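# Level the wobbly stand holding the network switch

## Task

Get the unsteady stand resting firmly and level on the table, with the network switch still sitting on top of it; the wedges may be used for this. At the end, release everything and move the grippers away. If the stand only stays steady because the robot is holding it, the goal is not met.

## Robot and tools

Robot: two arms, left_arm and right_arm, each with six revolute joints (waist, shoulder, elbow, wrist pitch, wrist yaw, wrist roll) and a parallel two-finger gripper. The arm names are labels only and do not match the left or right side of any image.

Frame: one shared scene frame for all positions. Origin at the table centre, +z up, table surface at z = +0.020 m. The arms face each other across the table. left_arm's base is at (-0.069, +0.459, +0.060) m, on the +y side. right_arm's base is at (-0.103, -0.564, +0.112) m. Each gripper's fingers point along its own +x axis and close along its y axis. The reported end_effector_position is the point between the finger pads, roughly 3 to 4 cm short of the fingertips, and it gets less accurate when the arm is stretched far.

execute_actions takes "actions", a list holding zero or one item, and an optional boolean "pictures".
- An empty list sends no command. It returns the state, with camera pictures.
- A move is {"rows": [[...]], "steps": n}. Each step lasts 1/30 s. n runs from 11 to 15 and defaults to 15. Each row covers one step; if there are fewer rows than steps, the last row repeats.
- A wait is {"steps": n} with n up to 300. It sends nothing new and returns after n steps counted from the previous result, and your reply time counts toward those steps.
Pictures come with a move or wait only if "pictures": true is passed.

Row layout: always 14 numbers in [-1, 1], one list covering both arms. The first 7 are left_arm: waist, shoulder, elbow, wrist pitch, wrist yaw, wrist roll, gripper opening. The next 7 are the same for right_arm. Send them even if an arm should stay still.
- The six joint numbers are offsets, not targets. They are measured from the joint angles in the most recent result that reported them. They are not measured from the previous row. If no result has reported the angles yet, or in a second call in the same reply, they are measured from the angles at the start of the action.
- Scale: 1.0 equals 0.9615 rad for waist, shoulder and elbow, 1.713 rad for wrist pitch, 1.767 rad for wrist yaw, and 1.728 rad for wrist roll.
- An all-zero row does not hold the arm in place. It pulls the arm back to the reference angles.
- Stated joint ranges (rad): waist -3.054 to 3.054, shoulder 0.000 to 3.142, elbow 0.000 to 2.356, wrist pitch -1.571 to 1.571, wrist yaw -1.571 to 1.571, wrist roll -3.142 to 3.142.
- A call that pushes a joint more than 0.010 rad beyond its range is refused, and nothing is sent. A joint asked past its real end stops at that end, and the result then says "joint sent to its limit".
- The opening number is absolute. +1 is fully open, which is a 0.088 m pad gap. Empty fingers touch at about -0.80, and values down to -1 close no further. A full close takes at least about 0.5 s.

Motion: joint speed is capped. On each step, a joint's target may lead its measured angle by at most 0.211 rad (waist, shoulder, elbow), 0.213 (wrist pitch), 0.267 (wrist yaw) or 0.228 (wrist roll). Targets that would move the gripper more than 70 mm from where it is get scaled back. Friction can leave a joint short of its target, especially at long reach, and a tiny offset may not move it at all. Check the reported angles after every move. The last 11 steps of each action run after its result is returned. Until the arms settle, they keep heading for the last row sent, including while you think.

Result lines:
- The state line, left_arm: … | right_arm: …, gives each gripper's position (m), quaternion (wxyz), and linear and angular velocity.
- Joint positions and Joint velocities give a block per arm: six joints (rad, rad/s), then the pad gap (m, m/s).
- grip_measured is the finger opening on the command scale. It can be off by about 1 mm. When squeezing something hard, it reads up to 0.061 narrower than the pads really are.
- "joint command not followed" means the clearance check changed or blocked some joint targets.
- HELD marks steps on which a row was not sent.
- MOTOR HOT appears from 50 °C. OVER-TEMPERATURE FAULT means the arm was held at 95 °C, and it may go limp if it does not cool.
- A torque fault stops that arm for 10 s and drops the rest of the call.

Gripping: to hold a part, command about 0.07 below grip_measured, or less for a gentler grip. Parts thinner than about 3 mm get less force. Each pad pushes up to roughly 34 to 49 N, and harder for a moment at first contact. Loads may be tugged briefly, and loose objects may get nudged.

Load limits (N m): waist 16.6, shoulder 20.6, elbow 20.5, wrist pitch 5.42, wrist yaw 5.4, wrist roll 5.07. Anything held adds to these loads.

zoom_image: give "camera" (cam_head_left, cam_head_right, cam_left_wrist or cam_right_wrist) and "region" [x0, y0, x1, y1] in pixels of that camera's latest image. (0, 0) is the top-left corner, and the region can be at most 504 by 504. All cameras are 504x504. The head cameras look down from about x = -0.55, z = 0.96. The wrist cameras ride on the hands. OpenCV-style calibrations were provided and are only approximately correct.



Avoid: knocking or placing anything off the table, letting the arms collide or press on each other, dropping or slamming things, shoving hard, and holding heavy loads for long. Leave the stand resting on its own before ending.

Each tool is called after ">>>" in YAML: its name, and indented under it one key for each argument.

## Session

>>> execute_actions:
  actions: []

Scene clock: 0.00 s of 7200.00 s.
left_arm: end_effector_position=(-0.1488, +0.2668, +0.1796) grip_measured=+0.819 end_effector_quat_wxyz=(-0.385, +0.703, -0.521, -0.292) end_effector_velocity=(-0.000, -0.001, +0.001) end_effector_angular_velocity=(-0.008, -0.003, -0.007) | right_arm: end_effector_position=(+0.1761, -0.4272, +0.2688) grip_measured=+0.826 end_effector_quat_wxyz=(+0.325, +0.603, +0.342, -0.643) end_effector_velocity=(-0.000, +0.003, +0.000) end_effector_angular_velocity=(+0.023, +0.003, +0.004)
Joint positions: left_arm=[-0.558  1.131  0.755 -1.025 -0.601  2.285  0.079] | right_arm=[-1.058  1.767  1.574 -1.436 -0.021  2.605  0.079]
Joint velocities: left_arm=[-0.002 -0.002 -0.002  0.007 -0.007  0.007 -0.   ] | right_arm=[-0.002 -0.002 -0.002  0.007 -0.022 -0.007  0.   ]
Heat: left arm: hottest wrist pitch 26 °C (+0.0 °C/min); right arm: hottest elbow 27 °C (+0.0 °C/min).
camera_calibration (this result's frames):
cam_left_wrist: T_world_to_cam=[[0.970007, 0.126664, 0.207465, 0.0805208], [-0.0894896, -0.607466, 0.789289, 0.0386053], [0.226002, -0.784182, -0.577911, 0.425639], [0, 0, 0, 1]] pos_world=[-0.170846, 0.347031, 0.198806]
cam_right_wrist: T_world_to_cam=[[-0.836631, 0.544059, 0.0636242, 0.370617], [0.536836, 0.791298, 0.292667, 0.1944], [0.108882, 0.27901, -0.954095, 0.427545], [0, 0, 0, 1]] pos_world=[0.159156, -0.474755, 0.327444]

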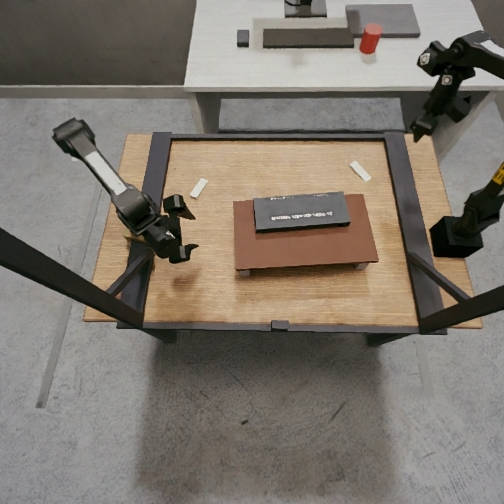

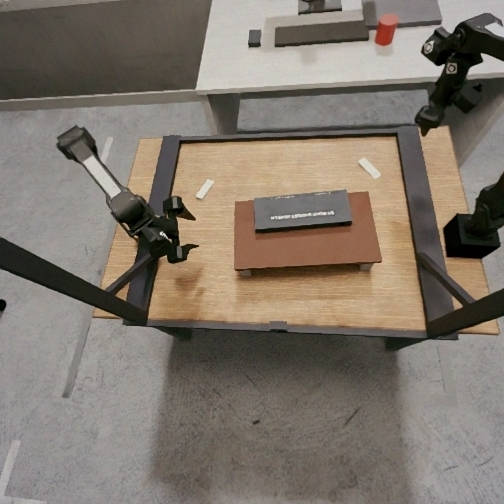

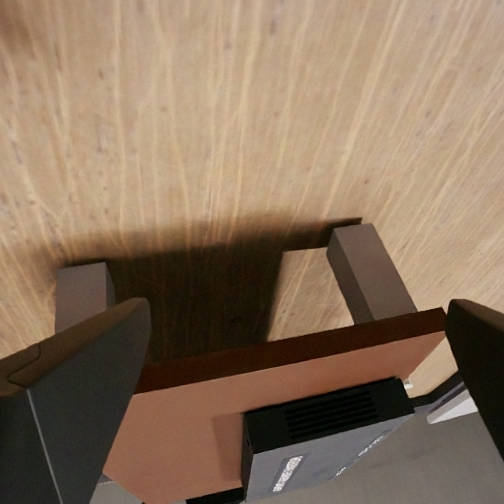

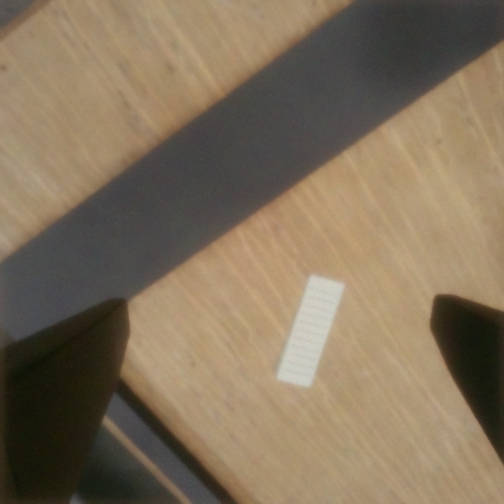

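>>> zoom_image:
  camera: "cam_left_wrist"
  region: [270, 200, 450, 340]

>>> zoom_image:
  camera: "cam_left_wrist"
  region: [30, 230, 190, 350]

>>> zoom_image:
  camera: "cam_head_left"
  region: [180, 150, 400, 290]

>>> zoom_image:
  camera: "cam_right_wrist"
  region: [250, 260, 380, 400]

Region (270, 200, 450, 340) of cam_left_wrist's 504x504 image, scaled by 2.800, with more detail than that image has.

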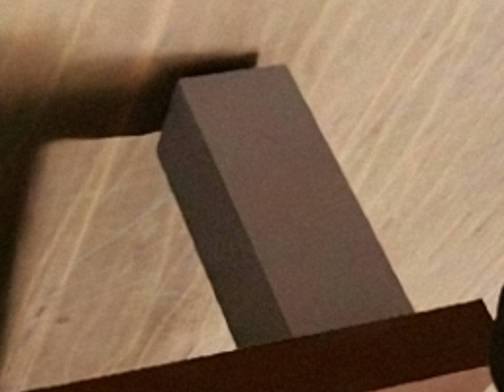

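Region (30, 230, 190, 350) of cam_left_wrist's 504x504 image, scaled by 3.150, with more detail than that image has; it fills the top 378 rows of this view, and the rest is white.

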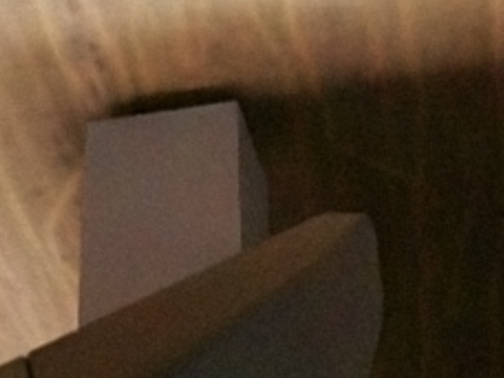

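Region (180, 150, 400, 290) of cam_head_left's 504x504 image, scaled by 2.291, with more detail than that image has; it fills the top 321 rows of this view, and the rest is white.

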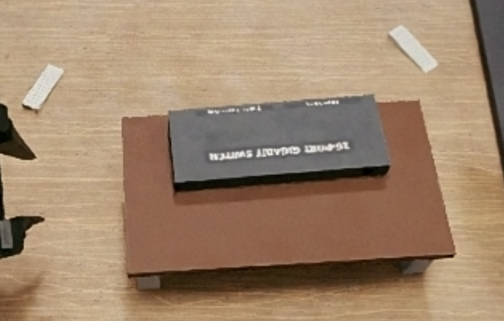

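Region (250, 260, 380, 400) of cam_right_wrist's 504x504 image, scaled by 3.600, with more detail than that image has; it fills the left 468 columns of this view, and the rest is white.

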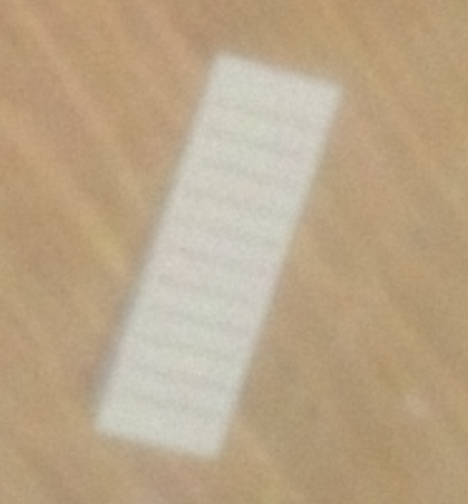

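>>> execute_actions:
  actions:
    - {"rows": [[0,0,0,0,0,0,0.82,0.02,0,-0.02,0.15,-0.12,-0.05,0.7],[0,0,0,0,0,0,0.82,0.04,0.01,-0.05,0.4,-0.3,-0.12,0.55],[0,0,0,0,0,0,0.82,0.06,0.02,-0.08,0.999,-0.729,-0.338,0.4],[0,0,0,0,0,0,0.82,0.08,0.03,-0.11,0.999,-0.729,-0.338,0.25],[0,0,0,0,0,0,0.82,0.08,0.04,-0.15,0.999,-0.729,-0.338,0.1],[0,0,0,0,0,0,0.82,0.08,0.05,-0.19,0.999,-0.729,-0.338,-0.05],[0,0,0,0,0,0,0.82,0.08,0.06,-0.23,0.999,-0.729,-0.338,-0.2],[0,0,0,0,0,0,0.82,0.08,0.07,-0.27,0.999,-0.729,-0.338,-0.35],[0,0,0,0,0,0,0.82,0.08,0.08,-0.31,0.999,-0.729,-0.338,-0.5],[0,0,0,0,0,0,0.82,0.08,0.09,-0.35,0.999,-0.729,-0.338,-0.65],[0,0,0,0,0,0,0.82,0.08,0.10,-0.39,0.999,-0.729,-0.338,-0.85],[0,0,0,0,0,0,0.82,0.08,0.115,-0.43,0.999,-0.729,-0.338,-0.85],[0,0,0,0,0,0,0.82,0.08,0.13,-0.47,0.999,-0.729,-0.338,-0.85],[0,0,0,0,0,0,0.82,0.08,0.145,-0.51,0.999,-0.729,-0.338,-0.85],[0,0,0,0,0,0,0.82,0.08,0.16,-0.55,0.999,-0.729,-0.338,-0.85]], "steps": 15}

>>> execute_actions:
  actions:
    - {"steps": 11}

Scene clock: 8.30 s of 7200.00 s.
left_arm: end_effector_position=(-0.1488, +0.2668, +0.1796) grip_measured=+0.819 end_effector_quat_wxyz=(-0.385, +0.703, -0.521, -0.292) end_effector_velocity=(+0.003, +0.003, +0.000) end_effector_angular_velocity=(+0.000, -0.006, +0.012) | right_arm: end_effector_position=(+0.1915, -0.3681, +0.2658) grip_measured=+0.549 end_effector_quat_wxyz=(+0.307, +0.631, +0.490, -0.518) end_effector_velocity=(-0.049, +0.523, -0.054) end_effector_angular_velocity=(+2.439, -0.416, +2.565)
Joint positions: left_arm=[-0.558  1.131  0.755 -1.025 -0.601  2.285  0.079] | right_arm=[-1.033  1.769  1.536 -1.211 -0.279  2.417  0.066]
Joint velocities: left_arm=[-0.007 -0.007 -0.002 -0.022 -0.007 -0.022 -0.   ] | right_arm=[ 0.471  0.085 -0.579  1.619 -2.234 -1.897 -0.168]
Heat: left arm: hottest wrist pitch 26 °C (+0.0 °C/min); right arm: hottest elbow 28 °C (+7.2 °C/min).
Steps of this call (steps 1 to 90: nothing new was sent; then 5.17 s passed at rest; steps 91 to 94: the first 4 steps of this action). Readings (joint positions):
91: left_arm=[-0.558 1.131 0.755 -1.025 -0.601 2.285] | right_arm=[-1.058 1.767 1.571 -1.411 -0.054 2.591]
92: left_arm=[-0.558 1.131 0.755 -1.025 -0.601 2.285] | right_arm=[-1.056 1.766 1.561 -1.340 -0.129 2.544]
94: the state above

Scene clock: 8.67 s of 7200.00 s.
left_arm: end_effector_position=(-0.1488, +0.2668, +0.1796) grip_measured=+0.819 end_effector_quat_wxyz=(-0.385, +0.703, -0.521, -0.292) end_effector_velocity=(-0.002, +0.000, +0.000) end_effector_angular_velocity=(-0.005, +0.018, +0.002) | right_arm: end_effector_position=(+0.1429, -0.2665, +0.2199) grip_measured=-0.718 end_effector_quat_wxyz=(+0.143, +0.558, +0.798, -0.179) end_effector_velocity=(-0.195, +0.058, -0.073) end_effector_angular_velocity=(+1.978, +0.766, +0.687)
Joint positions: left_arm=[-0.558  1.131  0.755 -1.025 -0.601  2.285  0.079] | right_arm=[-0.979  1.879  1.151 -0.551 -1.107  2.035  0.004]
Joint velocities: left_arm=[-0.002 -0.007 -0.002  0.007  0.007 -0.007 -0.   ] | right_arm=[-0.002  0.379 -1.126  1.722 -2.205 -0.125 -0.089]
Heat: left arm: hottest wrist pitch 26 °C (+0.0 °C/min); right arm: hottest shoulder 28 °C (+6.9 °C/min).
Kept back: nothing.
Steps of this call (steps 1 to 11: the last 11 steps of your previous action). Readings (joint positions):
1: left_arm=[-0.558 1.131 0.755 -1.025 -0.601 2.285] | right_arm=[-1.017 1.773 1.513 -1.152 -0.356 2.353]
2: left_arm=[-0.558 1.131 0.755 -1.025 -0.601 2.285] | right_arm=[-1.002 1.777 1.484 -1.091 -0.434 2.289]
4: left_arm=[-0.558 1.131 0.755 -1.025 -0.601 2.285] | right_arm=[-0.984 1.795 1.419 -0.970 -0.585 2.166]
8: left_arm=[-0.558 1.131 0.755 -1.025 -0.601 2.285] | right_arm=[-0.979 1.841 1.265 -0.730 -0.884 2.056]
11: the state above

>>> execute_actions:
  actions: []

Scene clock: 10.93 s of 7200.00 s.
left_arm: end_effector_position=(-0.1488, +0.2668, +0.1796) grip_measured=+0.819 end_effector_quat_wxyz=(-0.385, +0.703, -0.521, -0.292) end_effector_velocity=(-0.001, -0.001, +0.001) end_effector_angular_velocity=(-0.017, +0.012, +0.012) | right_arm: end_effector_position=(+0.1730, -0.2366, +0.2557) grip_measured=-0.809 end_effector_quat_wxyz=(+0.214, +0.553, +0.787, +0.172) end_effector_velocity=(-0.000, -0.001, +0.003) end_effector_angular_velocity=(+0.012, -0.015, +0.005)
Joint positions: left_arm=[-0.558  1.131  0.755 -1.025 -0.601  2.285  0.079] | right_arm=[-0.979  1.919  1.051  0.273 -1.306  2.024  0.   ]
Joint velocities: left_arm=[-0.007 -0.002 -0.002  0.007 -0.007 -0.022 -0.   ] | right_arm=[-0.002 -0.007 -0.002  0.007 -0.007 -0.007  0.   ]
Heat: left arm: hottest shoulder 25 °C (-5.5 °C/min); right arm: hottest shoulder 28 °C (+5.5 °C/min).
Kept back: nothing.
Steps of this call (steps 1 to 45: the robot went on to your last target; steps 46 to 68: nothing new was sent). Readings (joint positions):
1: left_arm=[-0.558 1.131 0.755 -1.025 -0.601 2.285] | right_arm=[-0.979 1.890 1.118 -0.494 -1.170 2.032]
2: left_arm=[-0.558 1.131 0.755 -1.025 -0.601 2.285] | right_arm=[-0.979 1.901 1.092 -0.438 -1.213 2.030]
4: left_arm=[-0.558 1.131 0.755 -1.025 -0.601 2.285] | right_arm=[-0.979 1.916 1.061 -0.321 -1.258 2.028]
8: left_arm=[-0.558 1.131 0.755 -1.025 -0.601 2.285] | right_arm=[-0.979 1.919 1.052 -0.078 -1.296 2.025]
68: the state above
All arms were judged still, so your last target was given up. Only a new action makes them travel on or press farther. Fingers that are still opening or closing keep moving.
camera_calibration (this result's frames):
cam_left_wrist: T_world_to_cam=[[0.970007, 0.126664, 0.207465, 0.0805208], [-0.0894896, -0.607466, 0.789289, 0.0386053], [0.226002, -0.784182, -0.577911, 0.425639], [0, 0, 0, 1]] pos_world=[-0.170846, 0.347031, 0.198806]
cam_right_wrist: T_world_to_cam=[[-0.784294, -0.343479, -0.516629, 0.194375], [-0.405634, -0.346176, 0.845945, -0.198496], [-0.469409, 0.873032, 0.132177, 0.325038], [0, 0, 0, 1]] pos_world=[0.224506, -0.28572, 0.225375]

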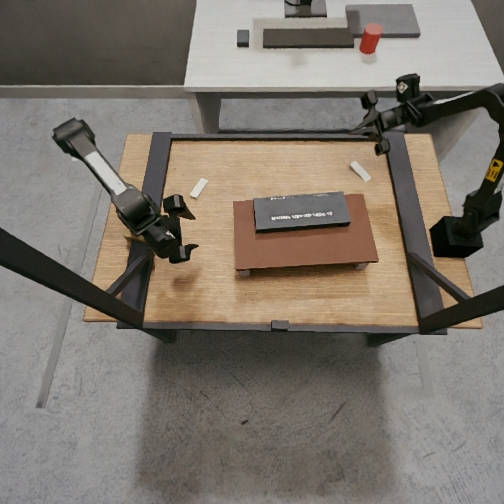

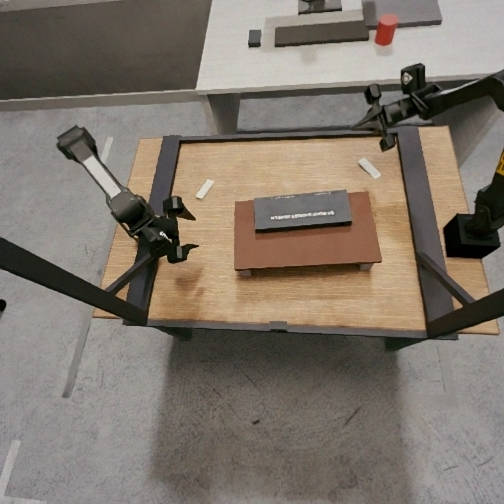

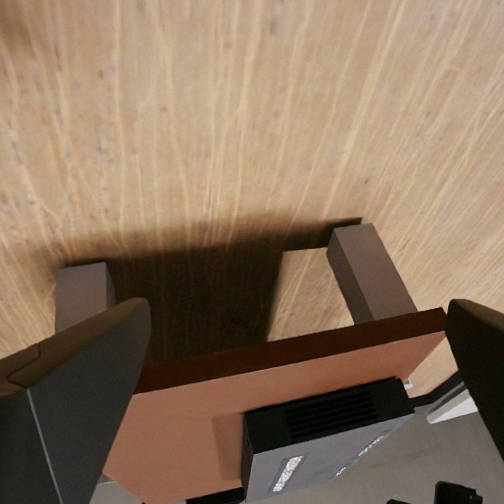

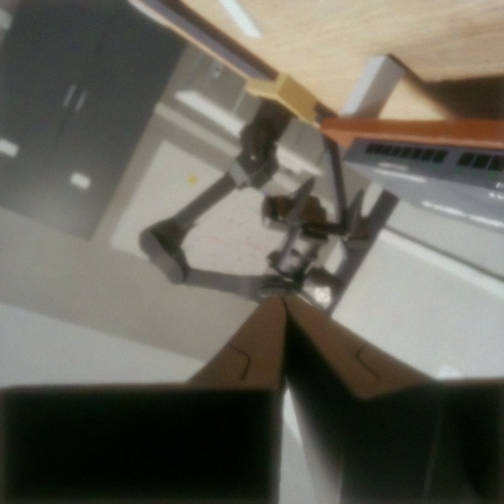

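>>> zoom_image:
  camera: "cam_left_wrist"
  region: [300, 200, 420, 300]

>>> zoom_image:
  camera: "cam_left_wrist"
  region: [30, 230, 150, 330]

>>> zoom_image:
  camera: "cam_right_wrist"
  region: [320, 30, 460, 130]

Region (300, 200, 420, 300) of cam_left_wrist's 504x504 image, scaled by 4.200, with more detail than that image has.

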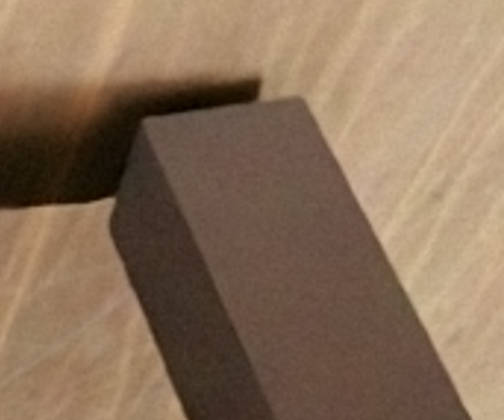

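Region (30, 230, 150, 330) of cam_left_wrist's 504x504 image, scaled by 4.200, with more detail than that image has.

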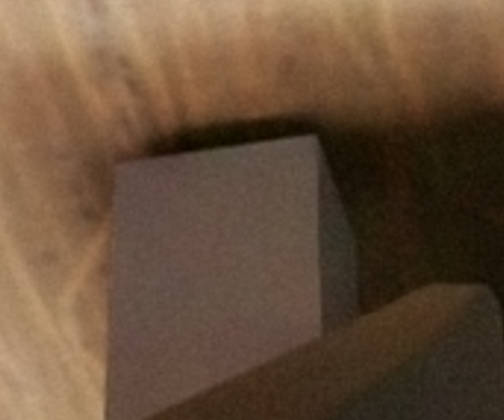

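Region (320, 30, 460, 130) of cam_right_wrist's 504x504 image, scaled by 3.600, with more detail than that image has; it fills the top 360 rows of this view, and the rest is white.

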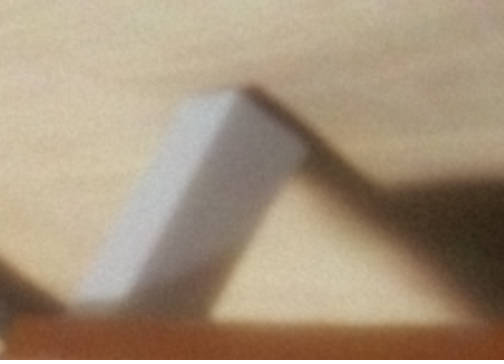

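>>> execute_actions:
  actions:
    - {"rows": [[0,0,0,0,0,0,0.82, -0.002,0.03,-0.06,0.001,-0.002,-0.002,-0.85],[0,0,0,0,0,0,0.82, -0.002,0.06,-0.12,0.001,-0.002,-0.002,-0.85],[0,0,0,0,0,0,0.82, -0.002,0.09,-0.18,0.001,-0.002,-0.002,-0.85],[0,0,0,0,0,0,0.82, -0.002,0.12,-0.24,0.001,-0.002,-0.002,-0.85],[0,0,0,0,0,0,0.82, -0.002,0.145,-0.29,0.001,-0.002,-0.002,-0.85],[0,0,0,0,0,0,0.82, -0.002,0.165,-0.33,0.001,-0.002,-0.002,-0.85],[0,0,0,0,0,0,0.82, -0.002,0.18,-0.36,0.001,-0.002,-0.002,-0.85],[0,0,0,0,0,0,0.82, -0.002,0.19,-0.378,0.001,-0.002,-0.002,-0.85],[0,0,0,0,0,0,0.82, -0.002,0.194,-0.385,0.001,-0.002,-0.002,-0.85]], "steps": 15}

>>> execute_actions:
  actions:
    - {"steps": 14}
  pictures: true

Scene clock: 14.07 s of 7200.00 s.
left_arm: end_effector_position=(-0.1488, +0.2668, +0.1796) grip_measured=+0.819 end_effector_quat_wxyz=(-0.385, +0.703, -0.521, -0.292) end_effector_velocity=(+0.002, +0.001, -0.001) end_effector_angular_velocity=(+0.001, -0.010, +0.005) | right_arm: end_effector_position=(+0.1587, -0.2451, +0.2268) grip_measured=-0.809 end_effector_quat_wxyz=(+0.195, +0.554, +0.798, +0.134) end_effector_velocity=(-0.195, -0.114, -0.423) end_effector_angular_velocity=(-0.710, +1.215, -0.007)
Joint positions: left_arm=[-0.558  1.131  0.755 -1.025 -0.601  2.285  0.079] | right_arm=[-0.98   1.94   0.972  0.283 -1.309  2.023  0.   ]
Joint velocities: left_arm=[-0.002  0.002 -0.002 -0.007 -0.007 -0.007 -0.   ] | right_arm=[-0.002  0.422 -0.984 -0.007  0.007 -0.007  0.   ]
Heat: left arm: hottest shoulder 25 °C (-4.3 °C/min); right arm: hottest shoulder 29 °C (+8.5 °C/min).
Steps of this call (steps 1 to 90: nothing new was sent; steps 91 to 94: the first 4 steps of this action). Readings (joint positions):
91: left_arm=[-0.558 1.131 0.755 -1.025 -0.601 2.285] | right_arm=[-0.979 1.921 1.044 0.277 -1.306 2.024]
92: left_arm=[-0.558 1.131 0.755 -1.025 -0.601 2.285] | right_arm=[-0.979 1.924 1.028 0.281 -1.306 2.023]
94: the state above

Scene clock: 14.53 s of 7200.00 s.
left_arm: end_effector_position=(-0.1488, +0.2668, +0.1796) grip_measured=+0.819 end_effector_quat_wxyz=(-0.385, +0.703, -0.521, -0.292) end_effector_velocity=(-0.001, +0.001, +0.000) end_effector_angular_velocity=(+0.001, +0.014, +0.014) | right_arm: end_effector_position=(+0.0797, -0.2908, +0.1134) grip_measured=-0.809 end_effector_quat_wxyz=(+0.097, +0.543, +0.831, -0.069) end_effector_velocity=(-0.004, -0.003, -0.000) end_effector_angular_velocity=(+0.000, +0.012, +0.002)
Joint positions: left_arm=[-0.558  1.131  0.755 -1.025 -0.601  2.285  0.079] | right_arm=[-0.98   2.102  0.685  0.275 -1.309  2.023  0.   ]
Joint velocities: left_arm=[-0.002 -0.002  0.002 -0.007  0.007 -0.022 -0.   ] | right_arm=[-0.002 -0.002 -0.012 -0.007 -0.007 -0.007  0.   ]
Heat: left arm: hottest shoulder 25 °C (-4.1 °C/min); right arm: hottest shoulder 29 °C (+8.3 °C/min).
Kept back: nothing.
Steps of this call (steps 1 to 11: the last 11 steps of your previous action; steps 12 to 14: the robot went on to your last target). Readings (joint positions):
1: left_arm=[-0.558 1.131 0.755 -1.025 -0.601 2.285] | right_arm=[-0.980 1.957 0.938 0.283 -1.309 2.023]
2: left_arm=[-0.558 1.131 0.755 -1.025 -0.601 2.285] | right_arm=[-0.980 1.979 0.901 0.280 -1.309 2.023]
4: left_arm=[-0.558 1.131 0.755 -1.025 -0.601 2.285] | right_arm=[-0.980 2.026 0.822 0.278 -1.309 2.023]
8: left_arm=[-0.558 1.131 0.755 -1.025 -0.601 2.285] | right_arm=[-0.980 2.094 0.701 0.269 -1.309 2.023]
14: the state above
camera_calibration (this result's frames):
cam_left_wrist: T_world_to_cam=[[0.970007, 0.126664, 0.207465, 0.0805208], [-0.0894896, -0.607466, 0.789289, 0.0386053], [0.226002, -0.784182, -0.577911, 0.425639], [0, 0, 0, 1]] pos_world=[-0.170846, 0.347031, 0.198806]
cam_right_wrist: T_world_to_cam=[[-0.90911, -0.416556, 0.000425492, -0.0408132], [0.0415176, -0.0895935, 0.995113, -0.112637], [-0.414482, 0.904685, 0.0987448, 0.356012], [0, 0, 0, 1]] pos_world=[0.115133, -0.349171, 0.0769494]

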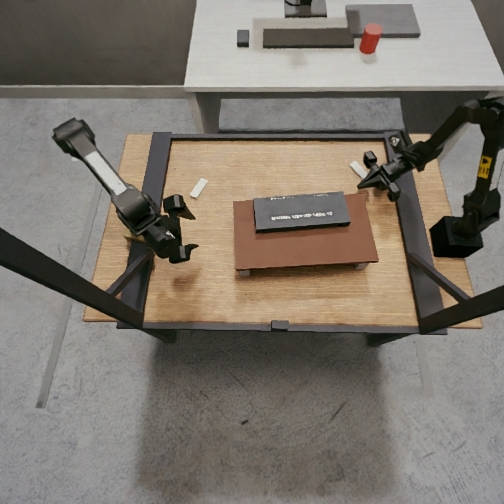

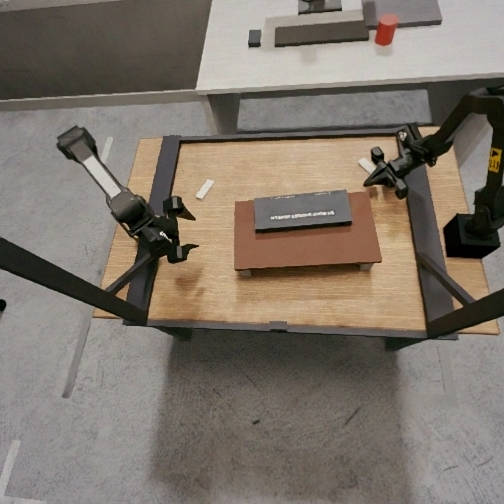

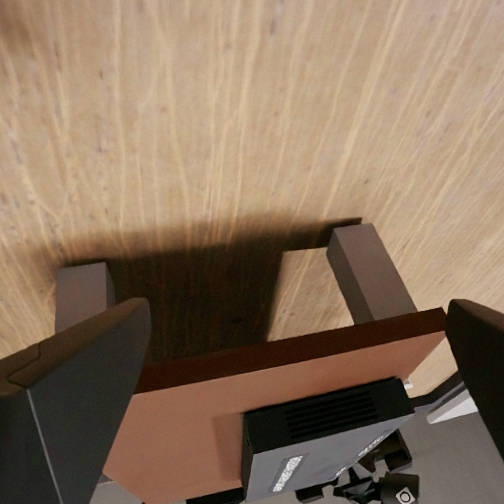

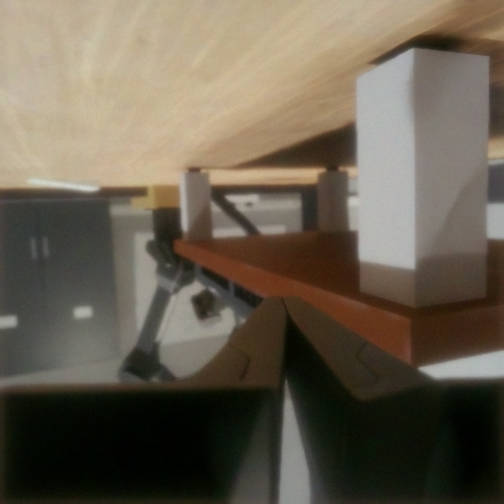

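>>> zoom_image:
  camera: "cam_right_wrist"
  region: [160, 140, 370, 250]

>>> zoom_image:
  camera: "cam_right_wrist"
  region: [340, 10, 504, 120]

Region (160, 140, 370, 250) of cam_right_wrist's 504x504 image, scaled by 2.400, with more detail than that image has; it fills the top 264 rows of this view, and the rest is white.

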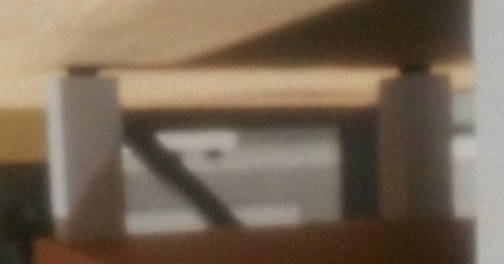

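Region (340, 10, 504, 120) of cam_right_wrist's 504x504 image, scaled by 3.073, with more detail than that image has; it fills the top 338 rows of this view, and the rest is white.

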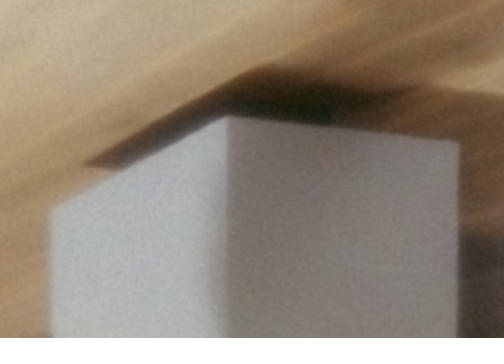

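>>> execute_actions:
  actions:
    - {"rows": [[0,0,0.07,0,0,-0.06,0.3, 0,0,0.08,-0.02,0,-0.04,-0.5],[0.03,0,0.14,0,0.02,-0.13,-0.2, 0,0,0.17,-0.05,0,-0.08,0.0],[0.08,0,0.21,0,0.05,-0.2,-0.6, 0.01,0,0.26,-0.09,0.01,-0.13,0.4],[0.15,0.01,0.28,0,0.08,-0.27,-0.85, 0.02,0,0.35,-0.14,0.03,-0.19,0.4],[0.22,0.03,0.35,0,0.11,-0.34,-0.85, 0.04,0,0.44,-0.2,0.06,-0.26,0.4],[0.3,0.06,0.42,0,0.14,-0.41,-0.85, 0.06,0,0.53,-0.26,0.1,-0.33,0.4],[0.38,0.1,0.48,-0.01,0.17,-0.48,-0.85, 0.08,0,0.62,-0.33,0.15,-0.4,0.4],[0.46,0.14,0.53,-0.01,0.2,-0.55,-0.85, 0.1,0.01,0.7,-0.4,0.21,-0.47,0.4],[0.54,0.18,0.58,-0.015,0.23,-0.62,-0.85, 0.12,0.02,0.78,-0.47,0.28,-0.54,0.4],[0.62,0.22,0.61,-0.02,0.26,-0.69,-0.85, 0.14,0.04,0.85,-0.54,0.35,-0.61,0.4],[0.7,0.26,0.63,-0.02,0.28,-0.76,-0.85, 0.16,0.06,0.91,-0.61,0.42,-0.68,0.4],[0.78,0.3,0.64,-0.025,0.3,-0.83,-0.85, 0.18,0.08,0.96,-0.68,0.49,-0.75,0.4],[0.86,0.34,0.645,-0.028,0.32,-0.9,-0.85, 0.19,0.1,1.0,-0.75,0.56,-0.82,0.4],[0.92,0.38,0.645,-0.028,0.33,-0.96,-0.85, 0.2,0.12,1.0,-0.82,0.63,-0.9,0.4],[0.969,0.41,0.645,-0.028,0.341,-1.0,-0.85, 0.203,0.14,1.0,-0.88,0.7,-1.0,0.4]], "steps": 15}

>>> execute_actions:
  actions:
    - {"steps": 24}

Scene clock: 32.97 s of 7200.00 s.
left_arm: end_effector_position=(-0.1603, +0.2545, +0.2023) grip_measured=+0.428 end_effector_quat_wxyz=(-0.279, +0.728, -0.499, -0.379) end_effector_velocity=(-0.125, -0.240, +0.378) end_effector_angular_velocity=(-0.757, +2.755, +2.328) | right_arm: end_effector_position=(+0.1050, -0.2753, +0.1246) grip_measured=-0.426 end_effector_quat_wxyz=(+0.144, +0.535, +0.832, -0.006) end_effector_velocity=(+0.364, +0.227, +0.159) end_effector_angular_velocity=(+0.517, -2.294, +0.358)
Joint positions: left_arm=[-0.516  1.134  0.853 -1.033 -0.54   2.094  0.06 ] | right_arm=[-0.976  2.108  0.811  0.166 -1.296  1.875  0.018]
Joint velocities: left_arm=[ 1.023  0.076  1.56   0.007  1.062 -1.897 -0.174] | right_arm=[ 0.105 -0.002  1.712 -1.355  0.535 -1.956  0.175]
Heat: left arm: hottest elbow 27 °C (+1.8 °C/min); right arm: hottest shoulder 30 °C (+5.5 °C/min).
Steps of this call (steps 1 to 30: the robot went on to your last target; steps 31 to 100: nothing new was sent; then 14.97 s passed at rest; steps 101 to 104: the first 4 steps of this action). Readings (joint positions):
101: left_arm=[-0.558 1.131 0.760 -1.028 -0.601 2.267] | right_arm=[-0.980 2.102 0.693 0.266 -1.309 2.010]
102: left_arm=[-0.555 1.131 0.776 -1.032 -0.594 2.220] | right_arm=[-0.979 2.102 0.716 0.242 -1.309 1.981]
104: the state above

Scene clock: 33.77 s of 7200.00 s.
left_arm: end_effector_position=(-0.0316, +0.1295, +0.2426) grip_measured=-0.817 end_effector_quat_wxyz=(+0.461, +0.554, +0.241, -0.650) end_effector_velocity=(+0.003, +0.002, -0.001) end_effector_angular_velocity=(-0.023, +0.259, +0.721) | right_arm: end_effector_position=(+0.1716, -0.3085, +0.1248) grip_measured=+0.397 end_effector_quat_wxyz=(+0.618, -0.127, +0.769, +0.103) end_effector_velocity=(-0.067, -0.070, +0.015) end_effector_angular_velocity=(-0.163, +0.364, +0.910)
Joint positions: left_arm=[ 0.37   1.522  1.364 -1.072 -0.002  0.627  0.   ] | right_arm=[-0.787  2.228  1.637 -1.18  -0.083  0.38   0.058]
Joint velocities: left_arm=[ 0.012 -0.002 -0.002 -0.007  0.007 -0.755  0.   ] | right_arm=[ 0.002  0.007 -0.002 -0.447  0.066 -0.916 -0.   ]
Heat: left arm: hottest elbow 27 °C (+1.8 °C/min); right arm: hottest shoulder 30 °C (+5.3 °C/min).
Kept back: nothing.
Steps of this call (steps 1 to 11: the last 11 steps of your previous action; steps 12 to 24: the robot went on to your last target). Readings (joint positions):
1: left_arm=[-0.475 1.138 0.908 -1.030 -0.503 2.030] | right_arm=[-0.971 2.108 0.870 0.112 -1.273 1.810]
2: left_arm=[-0.424 1.146 0.967 -1.025 -0.462 1.967] | right_arm=[-0.963 2.107 0.933 0.054 -1.239 1.746]
4: left_arm=[-0.307 1.182 1.089 -1.028 -0.372 1.840] | right_arm=[-0.936 2.106 1.056 -0.065 -1.122 1.618]
8: left_arm=[-0.074 1.312 1.294 -1.043 -0.179 1.585] | right_arm=[-0.861 2.128 1.293 -0.302 -0.821 1.362]
24: the state above

>>> execute_actions:
  actions:
    - {"rows": [[0,0,0,0,0,-0.08,-0.85, 0,0.0,0.07,-0.03,0.01,-0.05,0.4],[0,0.005,0,0,0,-0.12,-0.85, 0,0.02,0.14,-0.05,0.015,-0.08,0.4],[0,0.01,0,0,0,-0.16,-0.85, 0,0.05,0.21,-0.07,0.02,-0.11,0.4],[0,0.015,0,0,0,-0.2,-0.85, 0,0.09,0.28,-0.09,0.025,-0.14,0.4],[0,0.02,0,0,0,-0.24,-0.85, 0,0.13,0.35,-0.11,0.03,-0.16,0.4],[0,0.025,0,0,0,-0.28,-0.85, 0,0.17,0.41,-0.125,0.035,-0.18,0.4],[0,0.03,0,0,0,-0.31,-0.85, 0,0.21,0.46,-0.14,0.04,-0.19,0.4],[0,0.033,0,0,0,-0.34,-0.85, 0,0.25,0.51,-0.15,0.043,-0.2,0.4],[0,0.035,0,0,0,-0.355,-0.85, 0,0.28,0.545,-0.157,0.043,-0.2,0.4],[0,0.035,0,0,0,-0.364,-0.85, 0,0.31,0.565,-0.16,0.043,-0.2,0.4],[0,0.035,0,0,0,-0.364,-0.85, 0,0.33,0.575,-0.16,0.043,-0.2,0.4],[0,0.035,0,0,0,-0.364,-0.85, 0,0.345,0.575,-0.16,0.043,-0.2,0.4]], "steps": 14}

>>> execute_actions:
  actions:
    - {"steps": 16}
  pictures: true

Scene clock: 34.97 s of 7200.00 s.
left_arm: end_effector_position=(-0.0312, +0.1296, +0.2426) grip_measured=-0.817 end_effector_quat_wxyz=(+0.502, +0.517, +0.290, -0.630) end_effector_velocity=(-0.001, -0.004, +0.002) end_effector_angular_velocity=(-0.076, +0.470, +1.314) | right_arm: end_effector_position=(+0.1747, -0.3091, +0.1357) grip_measured=+0.397 end_effector_quat_wxyz=(+0.604, -0.173, +0.766, +0.138) end_effector_velocity=(+0.188, +0.133, +0.137) end_effector_angular_velocity=(+0.329, -0.309, +0.880)
Joint positions: left_arm=[ 0.371  1.522  1.364 -1.072 -0.001  0.473  0.   ] | right_arm=[-0.787  2.243  1.705 -1.258 -0.065  0.263  0.058]
Joint velocities: left_arm=[-0.002 -0.002 -0.002  0.022  0.007 -1.399  0.   ] | right_arm=[-0.002  0.379  1.292 -0.52   0.154 -0.872 -0.   ]
Heat: left arm: hottest elbow 27 °C (+1.7 °C/min); right arm: hottest shoulder 30 °C (+5.1 °C/min).
Steps of this call (steps 1 to 30: the robot went on to your last target; steps 31 to 33: nothing new was sent; steps 34 to 36: the first 3 steps of this action). Readings (joint positions):
34: left_arm=[0.371 1.522 1.364 -1.072 -0.001 0.548] | right_arm=[-0.787 2.228 1.647 -1.234 -0.074 0.298]
35: left_arm=[0.371 1.522 1.364 -1.072 -0.001 0.516] | right_arm=[-0.787 2.232 1.668 -1.244 -0.070 0.287]
36: the state above

Scene clock: 35.50 s of 7200.00 s.
left_arm: end_effector_position=(-0.0310, +0.1278, +0.2352) grip_measured=-0.817 end_effector_quat_wxyz=(+0.603, +0.393, +0.435, -0.541) end_effector_velocity=(+0.001, +0.005, -0.002) end_effector_angular_velocity=(+0.022, +0.002, +0.026) | right_arm: end_effector_position=(+0.2220, -0.2787, +0.1148) grip_measured=+0.397 end_effector_quat_wxyz=(+0.573, -0.264, +0.749, +0.202) end_effector_velocity=(+0.012, +0.007, +0.018) end_effector_angular_velocity=(+0.036, -0.043, +0.021)
Joint positions: left_arm=[ 0.371  1.545  1.364 -1.072 -0.001  0.006  0.   ] | right_arm=[-0.787  2.556  2.171 -1.451 -0.01   0.039  0.058]
Joint velocities: left_arm=[ 0.002 -0.002 -0.002 -0.022 -0.007 -0.022  0.   ] | right_arm=[-0.002 -0.007  0.071 -0.022  0.007 -0.022 -0.   ]
Heat: left arm: hottest elbow 27 °C (+1.7 °C/min); right arm: hottest shoulder 30 °C (+5.1 °C/min).
Kept back: nothing.
Steps of this call (steps 1 to 11: the last 11 steps of your previous action; steps 12 to 16: the robot went on to your last target). Readings (joint positions):
1: left_arm=[0.371 1.522 1.364 -1.072 -0.001 0.423] | right_arm=[-0.787 2.259 1.755 -1.277 -0.059 0.230]
2: left_arm=[0.371 1.523 1.364 -1.072 -0.001 0.366] | right_arm=[-0.787 2.279 1.815 -1.300 -0.052 0.194]
4: left_arm=[0.371 1.527 1.364 -1.072 -0.001 0.244] | right_arm=[-0.787 2.328 1.939 -1.350 -0.036 0.128]
8: left_arm=[0.371 1.542 1.364 -1.072 -0.001 0.066] | right_arm=[-0.787 2.447 2.124 -1.422 -0.016 0.058]
16: the state above
camera_calibration (this result's frames):
cam_left_wrist: T_world_to_cam=[[-0.992905, -0.108744, -0.0480989, 0.00175343], [-0.111074, 0.992616, 0.0487372, -0.110196], [0.0424438, 0.0537339, -0.997653, 0.308088], [0, 0, 0, 1]] pos_world=[-0.0235753, 0.093018, 0.31282]
cam_right_wrist: T_world_to_cam=[[0.639947, -0.768327, 0.0118808, -0.349713], [-0.637791, -0.522472, 0.565902, -0.0394199], [-0.428591, -0.369725, -0.824387, 0.157802], [0, 0, 0, 1]] pos_world=[0.266289, -0.230946, 0.156553]

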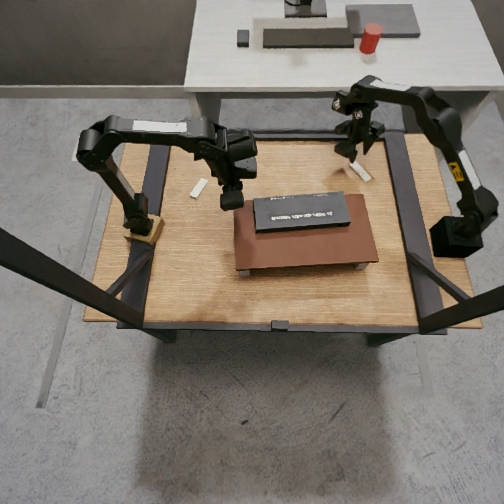

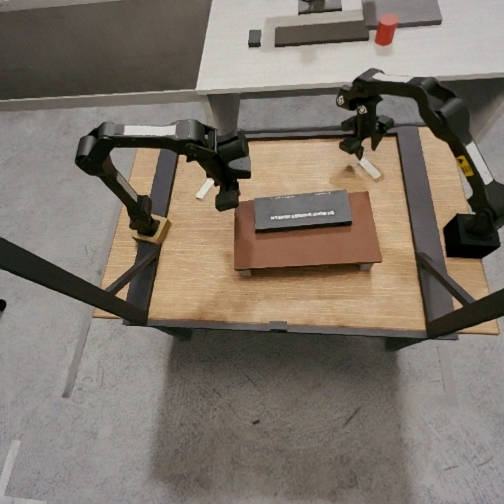

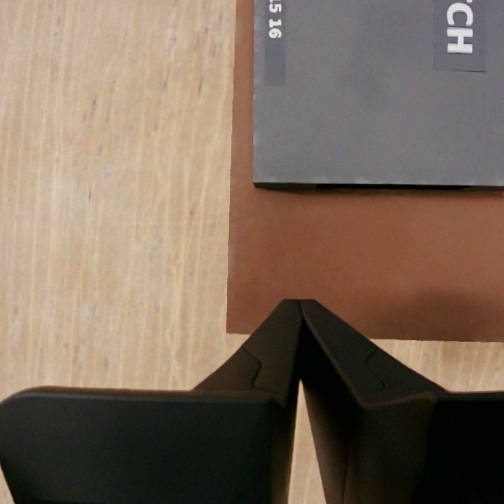

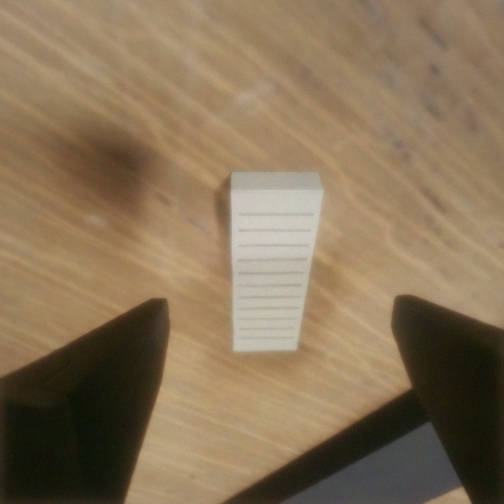

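>>> zoom_image:
  camera: "cam_right_wrist"
  region: [180, 160, 380, 360]

Region (180, 160, 380, 360) of cam_right_wrist's 504x504 image, scaled by 2.520, with more detail than that image has.

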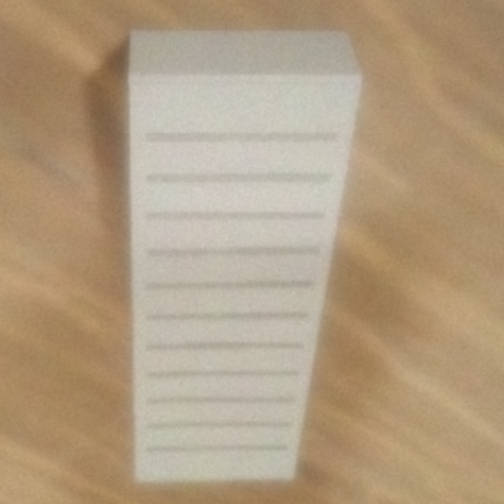

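>>> execute_actions:
  actions:
    - {"rows": [[0,0,0,0,0,0,-0.85, -0.002,0.01,-0.013,0.013,0,0,0.3],[0,0,0,0,0,0,-0.85, -0.004,0.022,-0.028,0.027,0,0,0.2],[0,0,0,0,0,0,-0.85, -0.006,0.034,-0.044,0.042,0,-0.001,0.15],[0,0,0,0,0,0,-0.85, -0.0065,0.046,-0.06,0.057,0,-0.001,0.15],[0,0,0,0,0,0,-0.85, -0.0065,0.056,-0.073,0.071,0,-0.001,0.15],[0,0,0,0,0,0,-0.85, -0.0065,0.064,-0.084,0.082,0,-0.001,0.15],[0,0,0,0,0,0,-0.85, -0.0065,0.07,-0.091,0.089,0,-0.001,0.15],[0,0,0,0,0,0,-0.85, -0.0065,0.0735,-0.0957,0.093,0,-0.001,0.15]], "steps": 11}

>>> execute_actions:
  actions:
    - {"steps": 14}
  pictures: true

Scene clock: 40.07 s of 7200.00 s.
left_arm: end_effector_position=(-0.0310, +0.1278, +0.2352) grip_measured=-0.817 end_effector_quat_wxyz=(+0.604, +0.392, +0.436, -0.540) end_effector_velocity=(-0.002, +0.002, -0.001) end_effector_angular_velocity=(+0.006, +0.010, +0.002) | right_arm: end_effector_position=(+0.2246, -0.2765, +0.1177) grip_measured=+0.397 end_effector_quat_wxyz=(+0.578, -0.263, +0.745, +0.204) end_effector_velocity=(+0.001, +0.001, -0.002) end_effector_angular_velocity=(+0.008, +0.004, +0.003)
Joint positions: left_arm=[ 0.371  1.545  1.364 -1.072 -0.001  0.003  0.   ] | right_arm=[-0.787  2.556  2.186 -1.452 -0.01   0.037  0.058]
Joint velocities: left_arm=[-0.002 -0.002 -0.002 -0.007  0.007 -0.007  0.   ] | right_arm=[-0.002  0.002 -0.002  0.007 -0.007 -0.007 -0.   ]
Heat: left arm: hottest elbow 27 °C (+1.5 °C/min); right arm: hottest shoulder 32 °C (+7.5 °C/min).
Kept back: the last 11 steps of this action.
Steps of this call (steps 1 to 30: the robot went on to your last target; steps 31 to 100: nothing new was sent; then 1.23 s passed at rest). Readings (joint positions):
1: left_arm=[0.371 1.545 1.364 -1.072 -0.001 0.005] | right_arm=[-0.787 2.556 2.174 -1.451 -0.010 0.038]
2: left_arm=[0.371 1.545 1.364 -1.072 -0.001 0.004] | right_arm=[-0.787 2.556 2.178 -1.451 -0.010 0.038]
4: left_arm=[0.371 1.545 1.364 -1.072 -0.001 0.004] | right_arm=[-0.787 2.556 2.185 -1.451 -0.010 0.038]
8: left_arm=[0.371 1.545 1.364 -1.072 -0.001 0.003] | right_arm=[-0.787 2.556 2.186 -1.452 -0.010 0.037]
100: the state above

Scene clock: 40.53 s of 7200.00 s.
left_arm: end_effector_position=(-0.0310, +0.1278, +0.2352) grip_measured=-0.817 end_effector_quat_wxyz=(+0.604, +0.392, +0.436, -0.540) end_effector_velocity=(-0.002, +0.002, -0.001) end_effector_angular_velocity=(+0.006, +0.010, +0.002) | right_arm: end_effector_position=(+0.2265, -0.2779, +0.0657) grip_measured=+0.155 end_effector_quat_wxyz=(+0.579, -0.260, +0.746, +0.203) end_effector_velocity=(-0.000, -0.003, +0.001) end_effector_angular_velocity=(-0.009, +0.002, +0.006)
Joint positions: left_arm=[ 0.371  1.545  1.364 -1.072 -0.001  0.003  0.   ] | right_arm=[-0.792  2.616  2.089 -1.294 -0.011  0.037  0.047]
Joint velocities: left_arm=[-0.002 -0.002 -0.002 -0.007  0.007 -0.007  0.   ] | right_arm=[-0.002 -0.002 -0.002 -0.007  0.007 -0.007 -0.001]
Heat: left arm: hottest elbow 27 °C (+1.5 °C/min); right arm: hottest shoulder 32 °C (+7.4 °C/min).
Kept back: nothing.
Steps of this call (steps 1 to 11: the last 11 steps of your previous action; steps 12 to 14: the robot went on to your last target). Readings (joint positions):
1: left_arm=[0.371 1.545 1.364 -1.072 -0.001 0.003] | right_arm=[-0.787 2.556 2.183 -1.450 -0.010 0.037]
2: left_arm=[0.371 1.545 1.364 -1.072 -0.001 0.003] | right_arm=[-0.787 2.556 2.177 -1.442 -0.010 0.037]
4: left_arm=[0.371 1.545 1.364 -1.072 -0.001 0.003] | right_arm=[-0.787 2.559 2.158 -1.405 -0.010 0.037]
8: left_arm=[0.371 1.545 1.364 -1.072 -0.001 0.003] | right_arm=[-0.790 2.591 2.112 -1.329 -0.010 0.037]
14: the state above
camera_calibration (this result's frames):
cam_left_wrist: T_world_to_cam=[[-0.992596, -0.111988, -0.0470274, 0.00192561], [-0.114258, 0.992255, 0.0487349, -0.110248], [0.0412055, 0.0537474, -0.997704, 0.30806], [0, 0, 0, 1]] pos_world=[-0.0233791, 0.093052, 0.312816]
cam_right_wrist: T_world_to_cam=[[0.636052, -0.771579, 0.0101345, -0.351269], [-0.646304, -0.525514, 0.553287, -0.00640384], [-0.421579, -0.35847, -0.832929, 0.12165], [0, 0, 0, 1]] pos_world=[0.270572, -0.23079, 0.108429]

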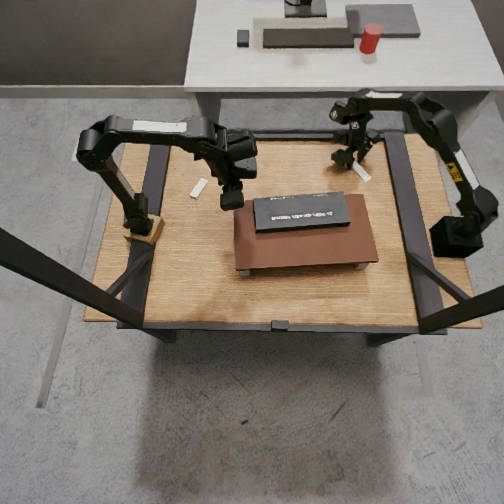

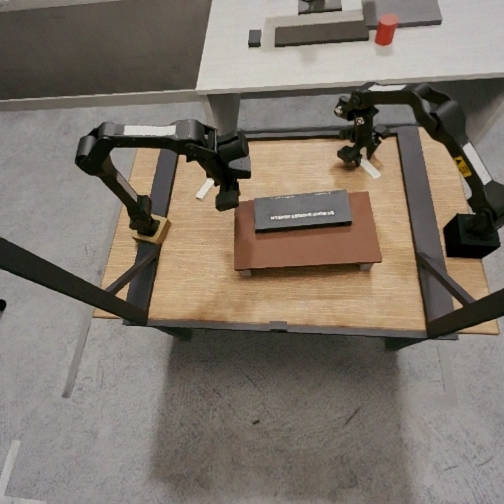

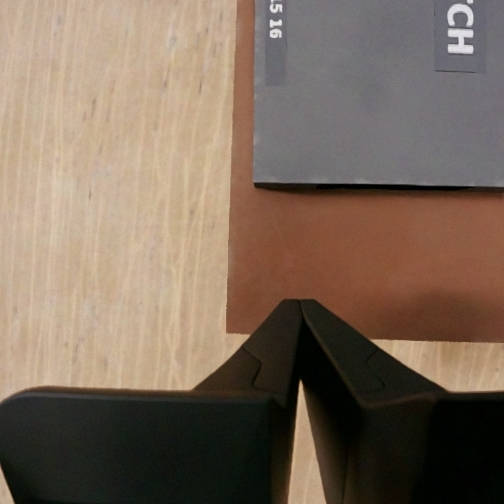

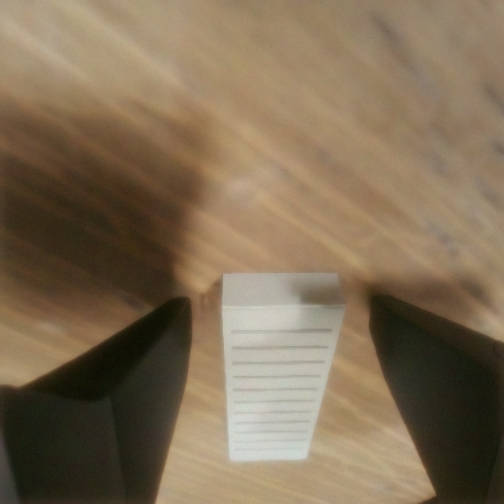

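>>> execute_actions:
  actions:
    - {"rows": [[0,0,0,0,0,0,-0.85, 0,0.008,-0.009,0,0,0,0.1],[0,0,0,0,0,0,-0.85, 0,0.014,-0.016,0,0,0,0.05],[0,0,0,0,0,0,-0.85, 0,0.018,-0.0204,0,0,0,0.0],[0,0,0,0,0,0,-0.85, 0,0.018,-0.0204,0,0,0,-0.05],[0,0,0,0,0,0,-0.85, 0,0.018,-0.0204,0,0,0,-0.1],[0,0,0,0,0,0,-0.85, 0,0.018,-0.0204,0,0,0,-0.15],[0,0,0,0,0,0,-0.85, 0,0.018,-0.0204,0,0,0,-0.2],[0,0,0,0,0,0,-0.85, 0,0.018,-0.0204,0,0,0,-0.25],[0,0,0,0,0,0,-0.85, 0,0.018,-0.0204,0,0,0,-0.3],[0,0,0,0,0,0,-0.85, 0,0.018,-0.0204,0,0,0,-0.34]], "steps": 12}

>>> execute_actions:
  actions:
    - {"steps": 13}
  pictures: true

Scene clock: 42.23 s of 7200.00 s.
left_arm: end_effector_position=(-0.0310, +0.1278, +0.2352) grip_measured=-0.817 end_effector_quat_wxyz=(+0.604, +0.392, +0.436, -0.540) end_effector_velocity=(+0.001, +0.002, -0.001) end_effector_angular_velocity=(+0.009, -0.018, +0.006) | right_arm: end_effector_position=(+0.2265, -0.2777, +0.0655) grip_measured=+0.144 end_effector_quat_wxyz=(+0.579, -0.260, +0.746, +0.204) end_effector_velocity=(-0.003, -0.002, +0.003) end_effector_angular_velocity=(-0.004, +0.019, +0.003)
Joint positions: left_arm=[ 0.371  1.545  1.364 -1.072 -0.001  0.003  0.   ] | right_arm=[-0.792  2.616  2.089 -1.293 -0.013  0.037  0.046]
Joint velocities: left_arm=[-0.007 -0.002 -0.002 -0.007 -0.022 -0.007  0.   ] | right_arm=[-0.002 -0.002  0.002 -0.022 -0.007 -0.007 -0.023]
Heat: left arm: hottest elbow 27 °C (+1.4 °C/min); right arm: hottest shoulder 33 °C (+8.5 °C/min).
Steps of this call (steps 1 to 30: the robot went on to your last target; steps 31 to 50: nothing new was sent; step 51: the first step of this action). Readings (joint positions):
51: the state above

Scene clock: 42.67 s of 7200.00 s.
left_arm: end_effector_position=(-0.0310, +0.1278, +0.2352) grip_measured=-0.817 end_effector_quat_wxyz=(+0.604, +0.392, +0.436, -0.540) end_effector_velocity=(+0.002, +0.003, +0.001) end_effector_angular_velocity=(+0.004, -0.014, +0.025) | right_arm: end_effector_position=(+0.2240, -0.2782, +0.0644) grip_measured=-0.272 end_effector_quat_wxyz=(+0.576, -0.261, +0.748, +0.204) end_effector_velocity=(-0.003, -0.006, +0.001) end_effector_angular_velocity=(-0.021, +0.017, +0.007)
Joint positions: left_arm=[ 0.371  1.545  1.364 -1.072 -0.001  0.003  0.   ] | right_arm=[-0.79   2.616  2.082 -1.295 -0.014  0.037  0.026]
Joint velocities: left_arm=[-0.002 -0.007 -0.002 -0.007 -0.022 -0.022  0.   ] | right_arm=[-0.002 -0.002 -0.007 -0.022  0.007 -0.007 -0.   ]
Heat: left arm: hottest elbow 27 °C (+1.4 °C/min); right arm: hottest shoulder 33 °C (+8.4 °C/min).
Kept back: nothing.
Steps of this call (steps 1 to 11: the last 11 steps of your previous action; steps 12 to 13: the robot went on to your last target). Readings (joint positions):
1: left_arm=[0.371 1.545 1.364 -1.072 -0.001 0.003] | right_arm=[-0.792 2.616 2.088 -1.293 -0.013 0.037]
2: left_arm=[0.371 1.545 1.364 -1.072 -0.001 0.003] | right_arm=[-0.792 2.616 2.087 -1.293 -0.013 0.037]
4: left_arm=[0.371 1.545 1.364 -1.072 -0.001 0.003] | right_arm=[-0.792 2.616 2.084 -1.293 -0.014 0.037]
8: left_arm=[0.371 1.545 1.364 -1.072 -0.001 0.003] | right_arm=[-0.790 2.616 2.083 -1.294 -0.014 0.037]
13: the state above
camera_calibration (this result's frames):
cam_left_wrist: T_world_to_cam=[[-0.992596, -0.111988, -0.0470274, 0.00192561], [-0.114258, 0.992255, 0.0487349, -0.110248], [0.0412055, 0.0537474, -0.997704, 0.30806], [0, 0, 0, 1]] pos_world=[-0.0233791, 0.093052, 0.312816]
cam_right_wrist: T_world_to_cam=[[0.637295, -0.770585, 0.0073554, -0.349674], [-0.641216, -0.524961, 0.559694, -0.00891085], [-0.42743, -0.361407, -0.828667, 0.119665], [0, 0, 0, 1]] pos_world=[0.26828, -0.230884, 0.106722]

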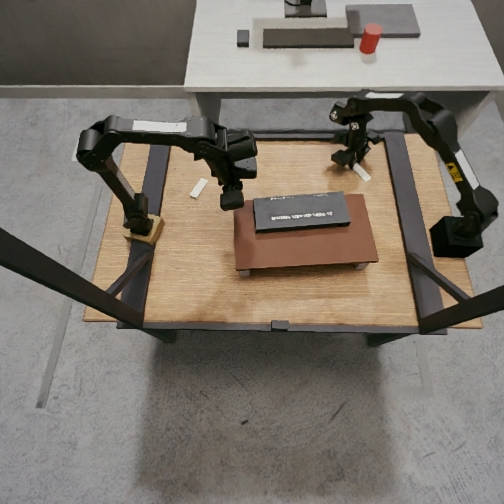

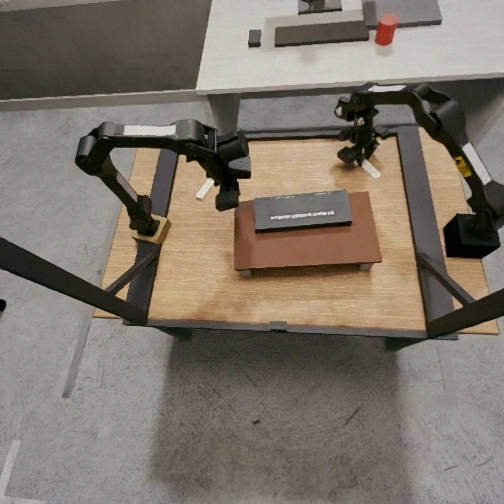

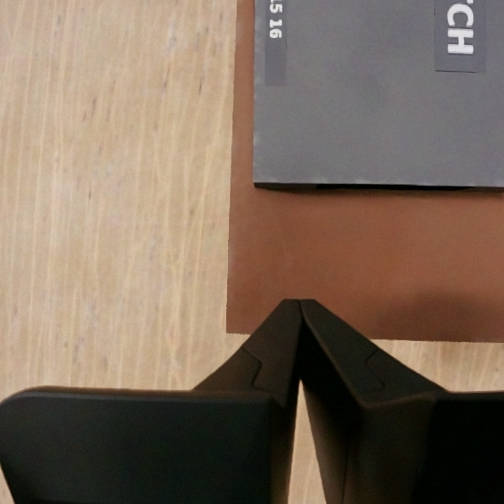

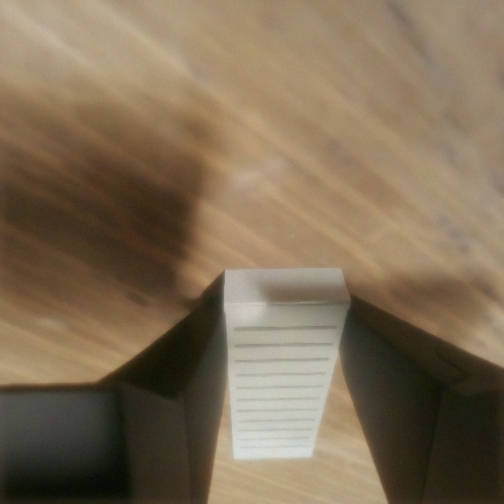

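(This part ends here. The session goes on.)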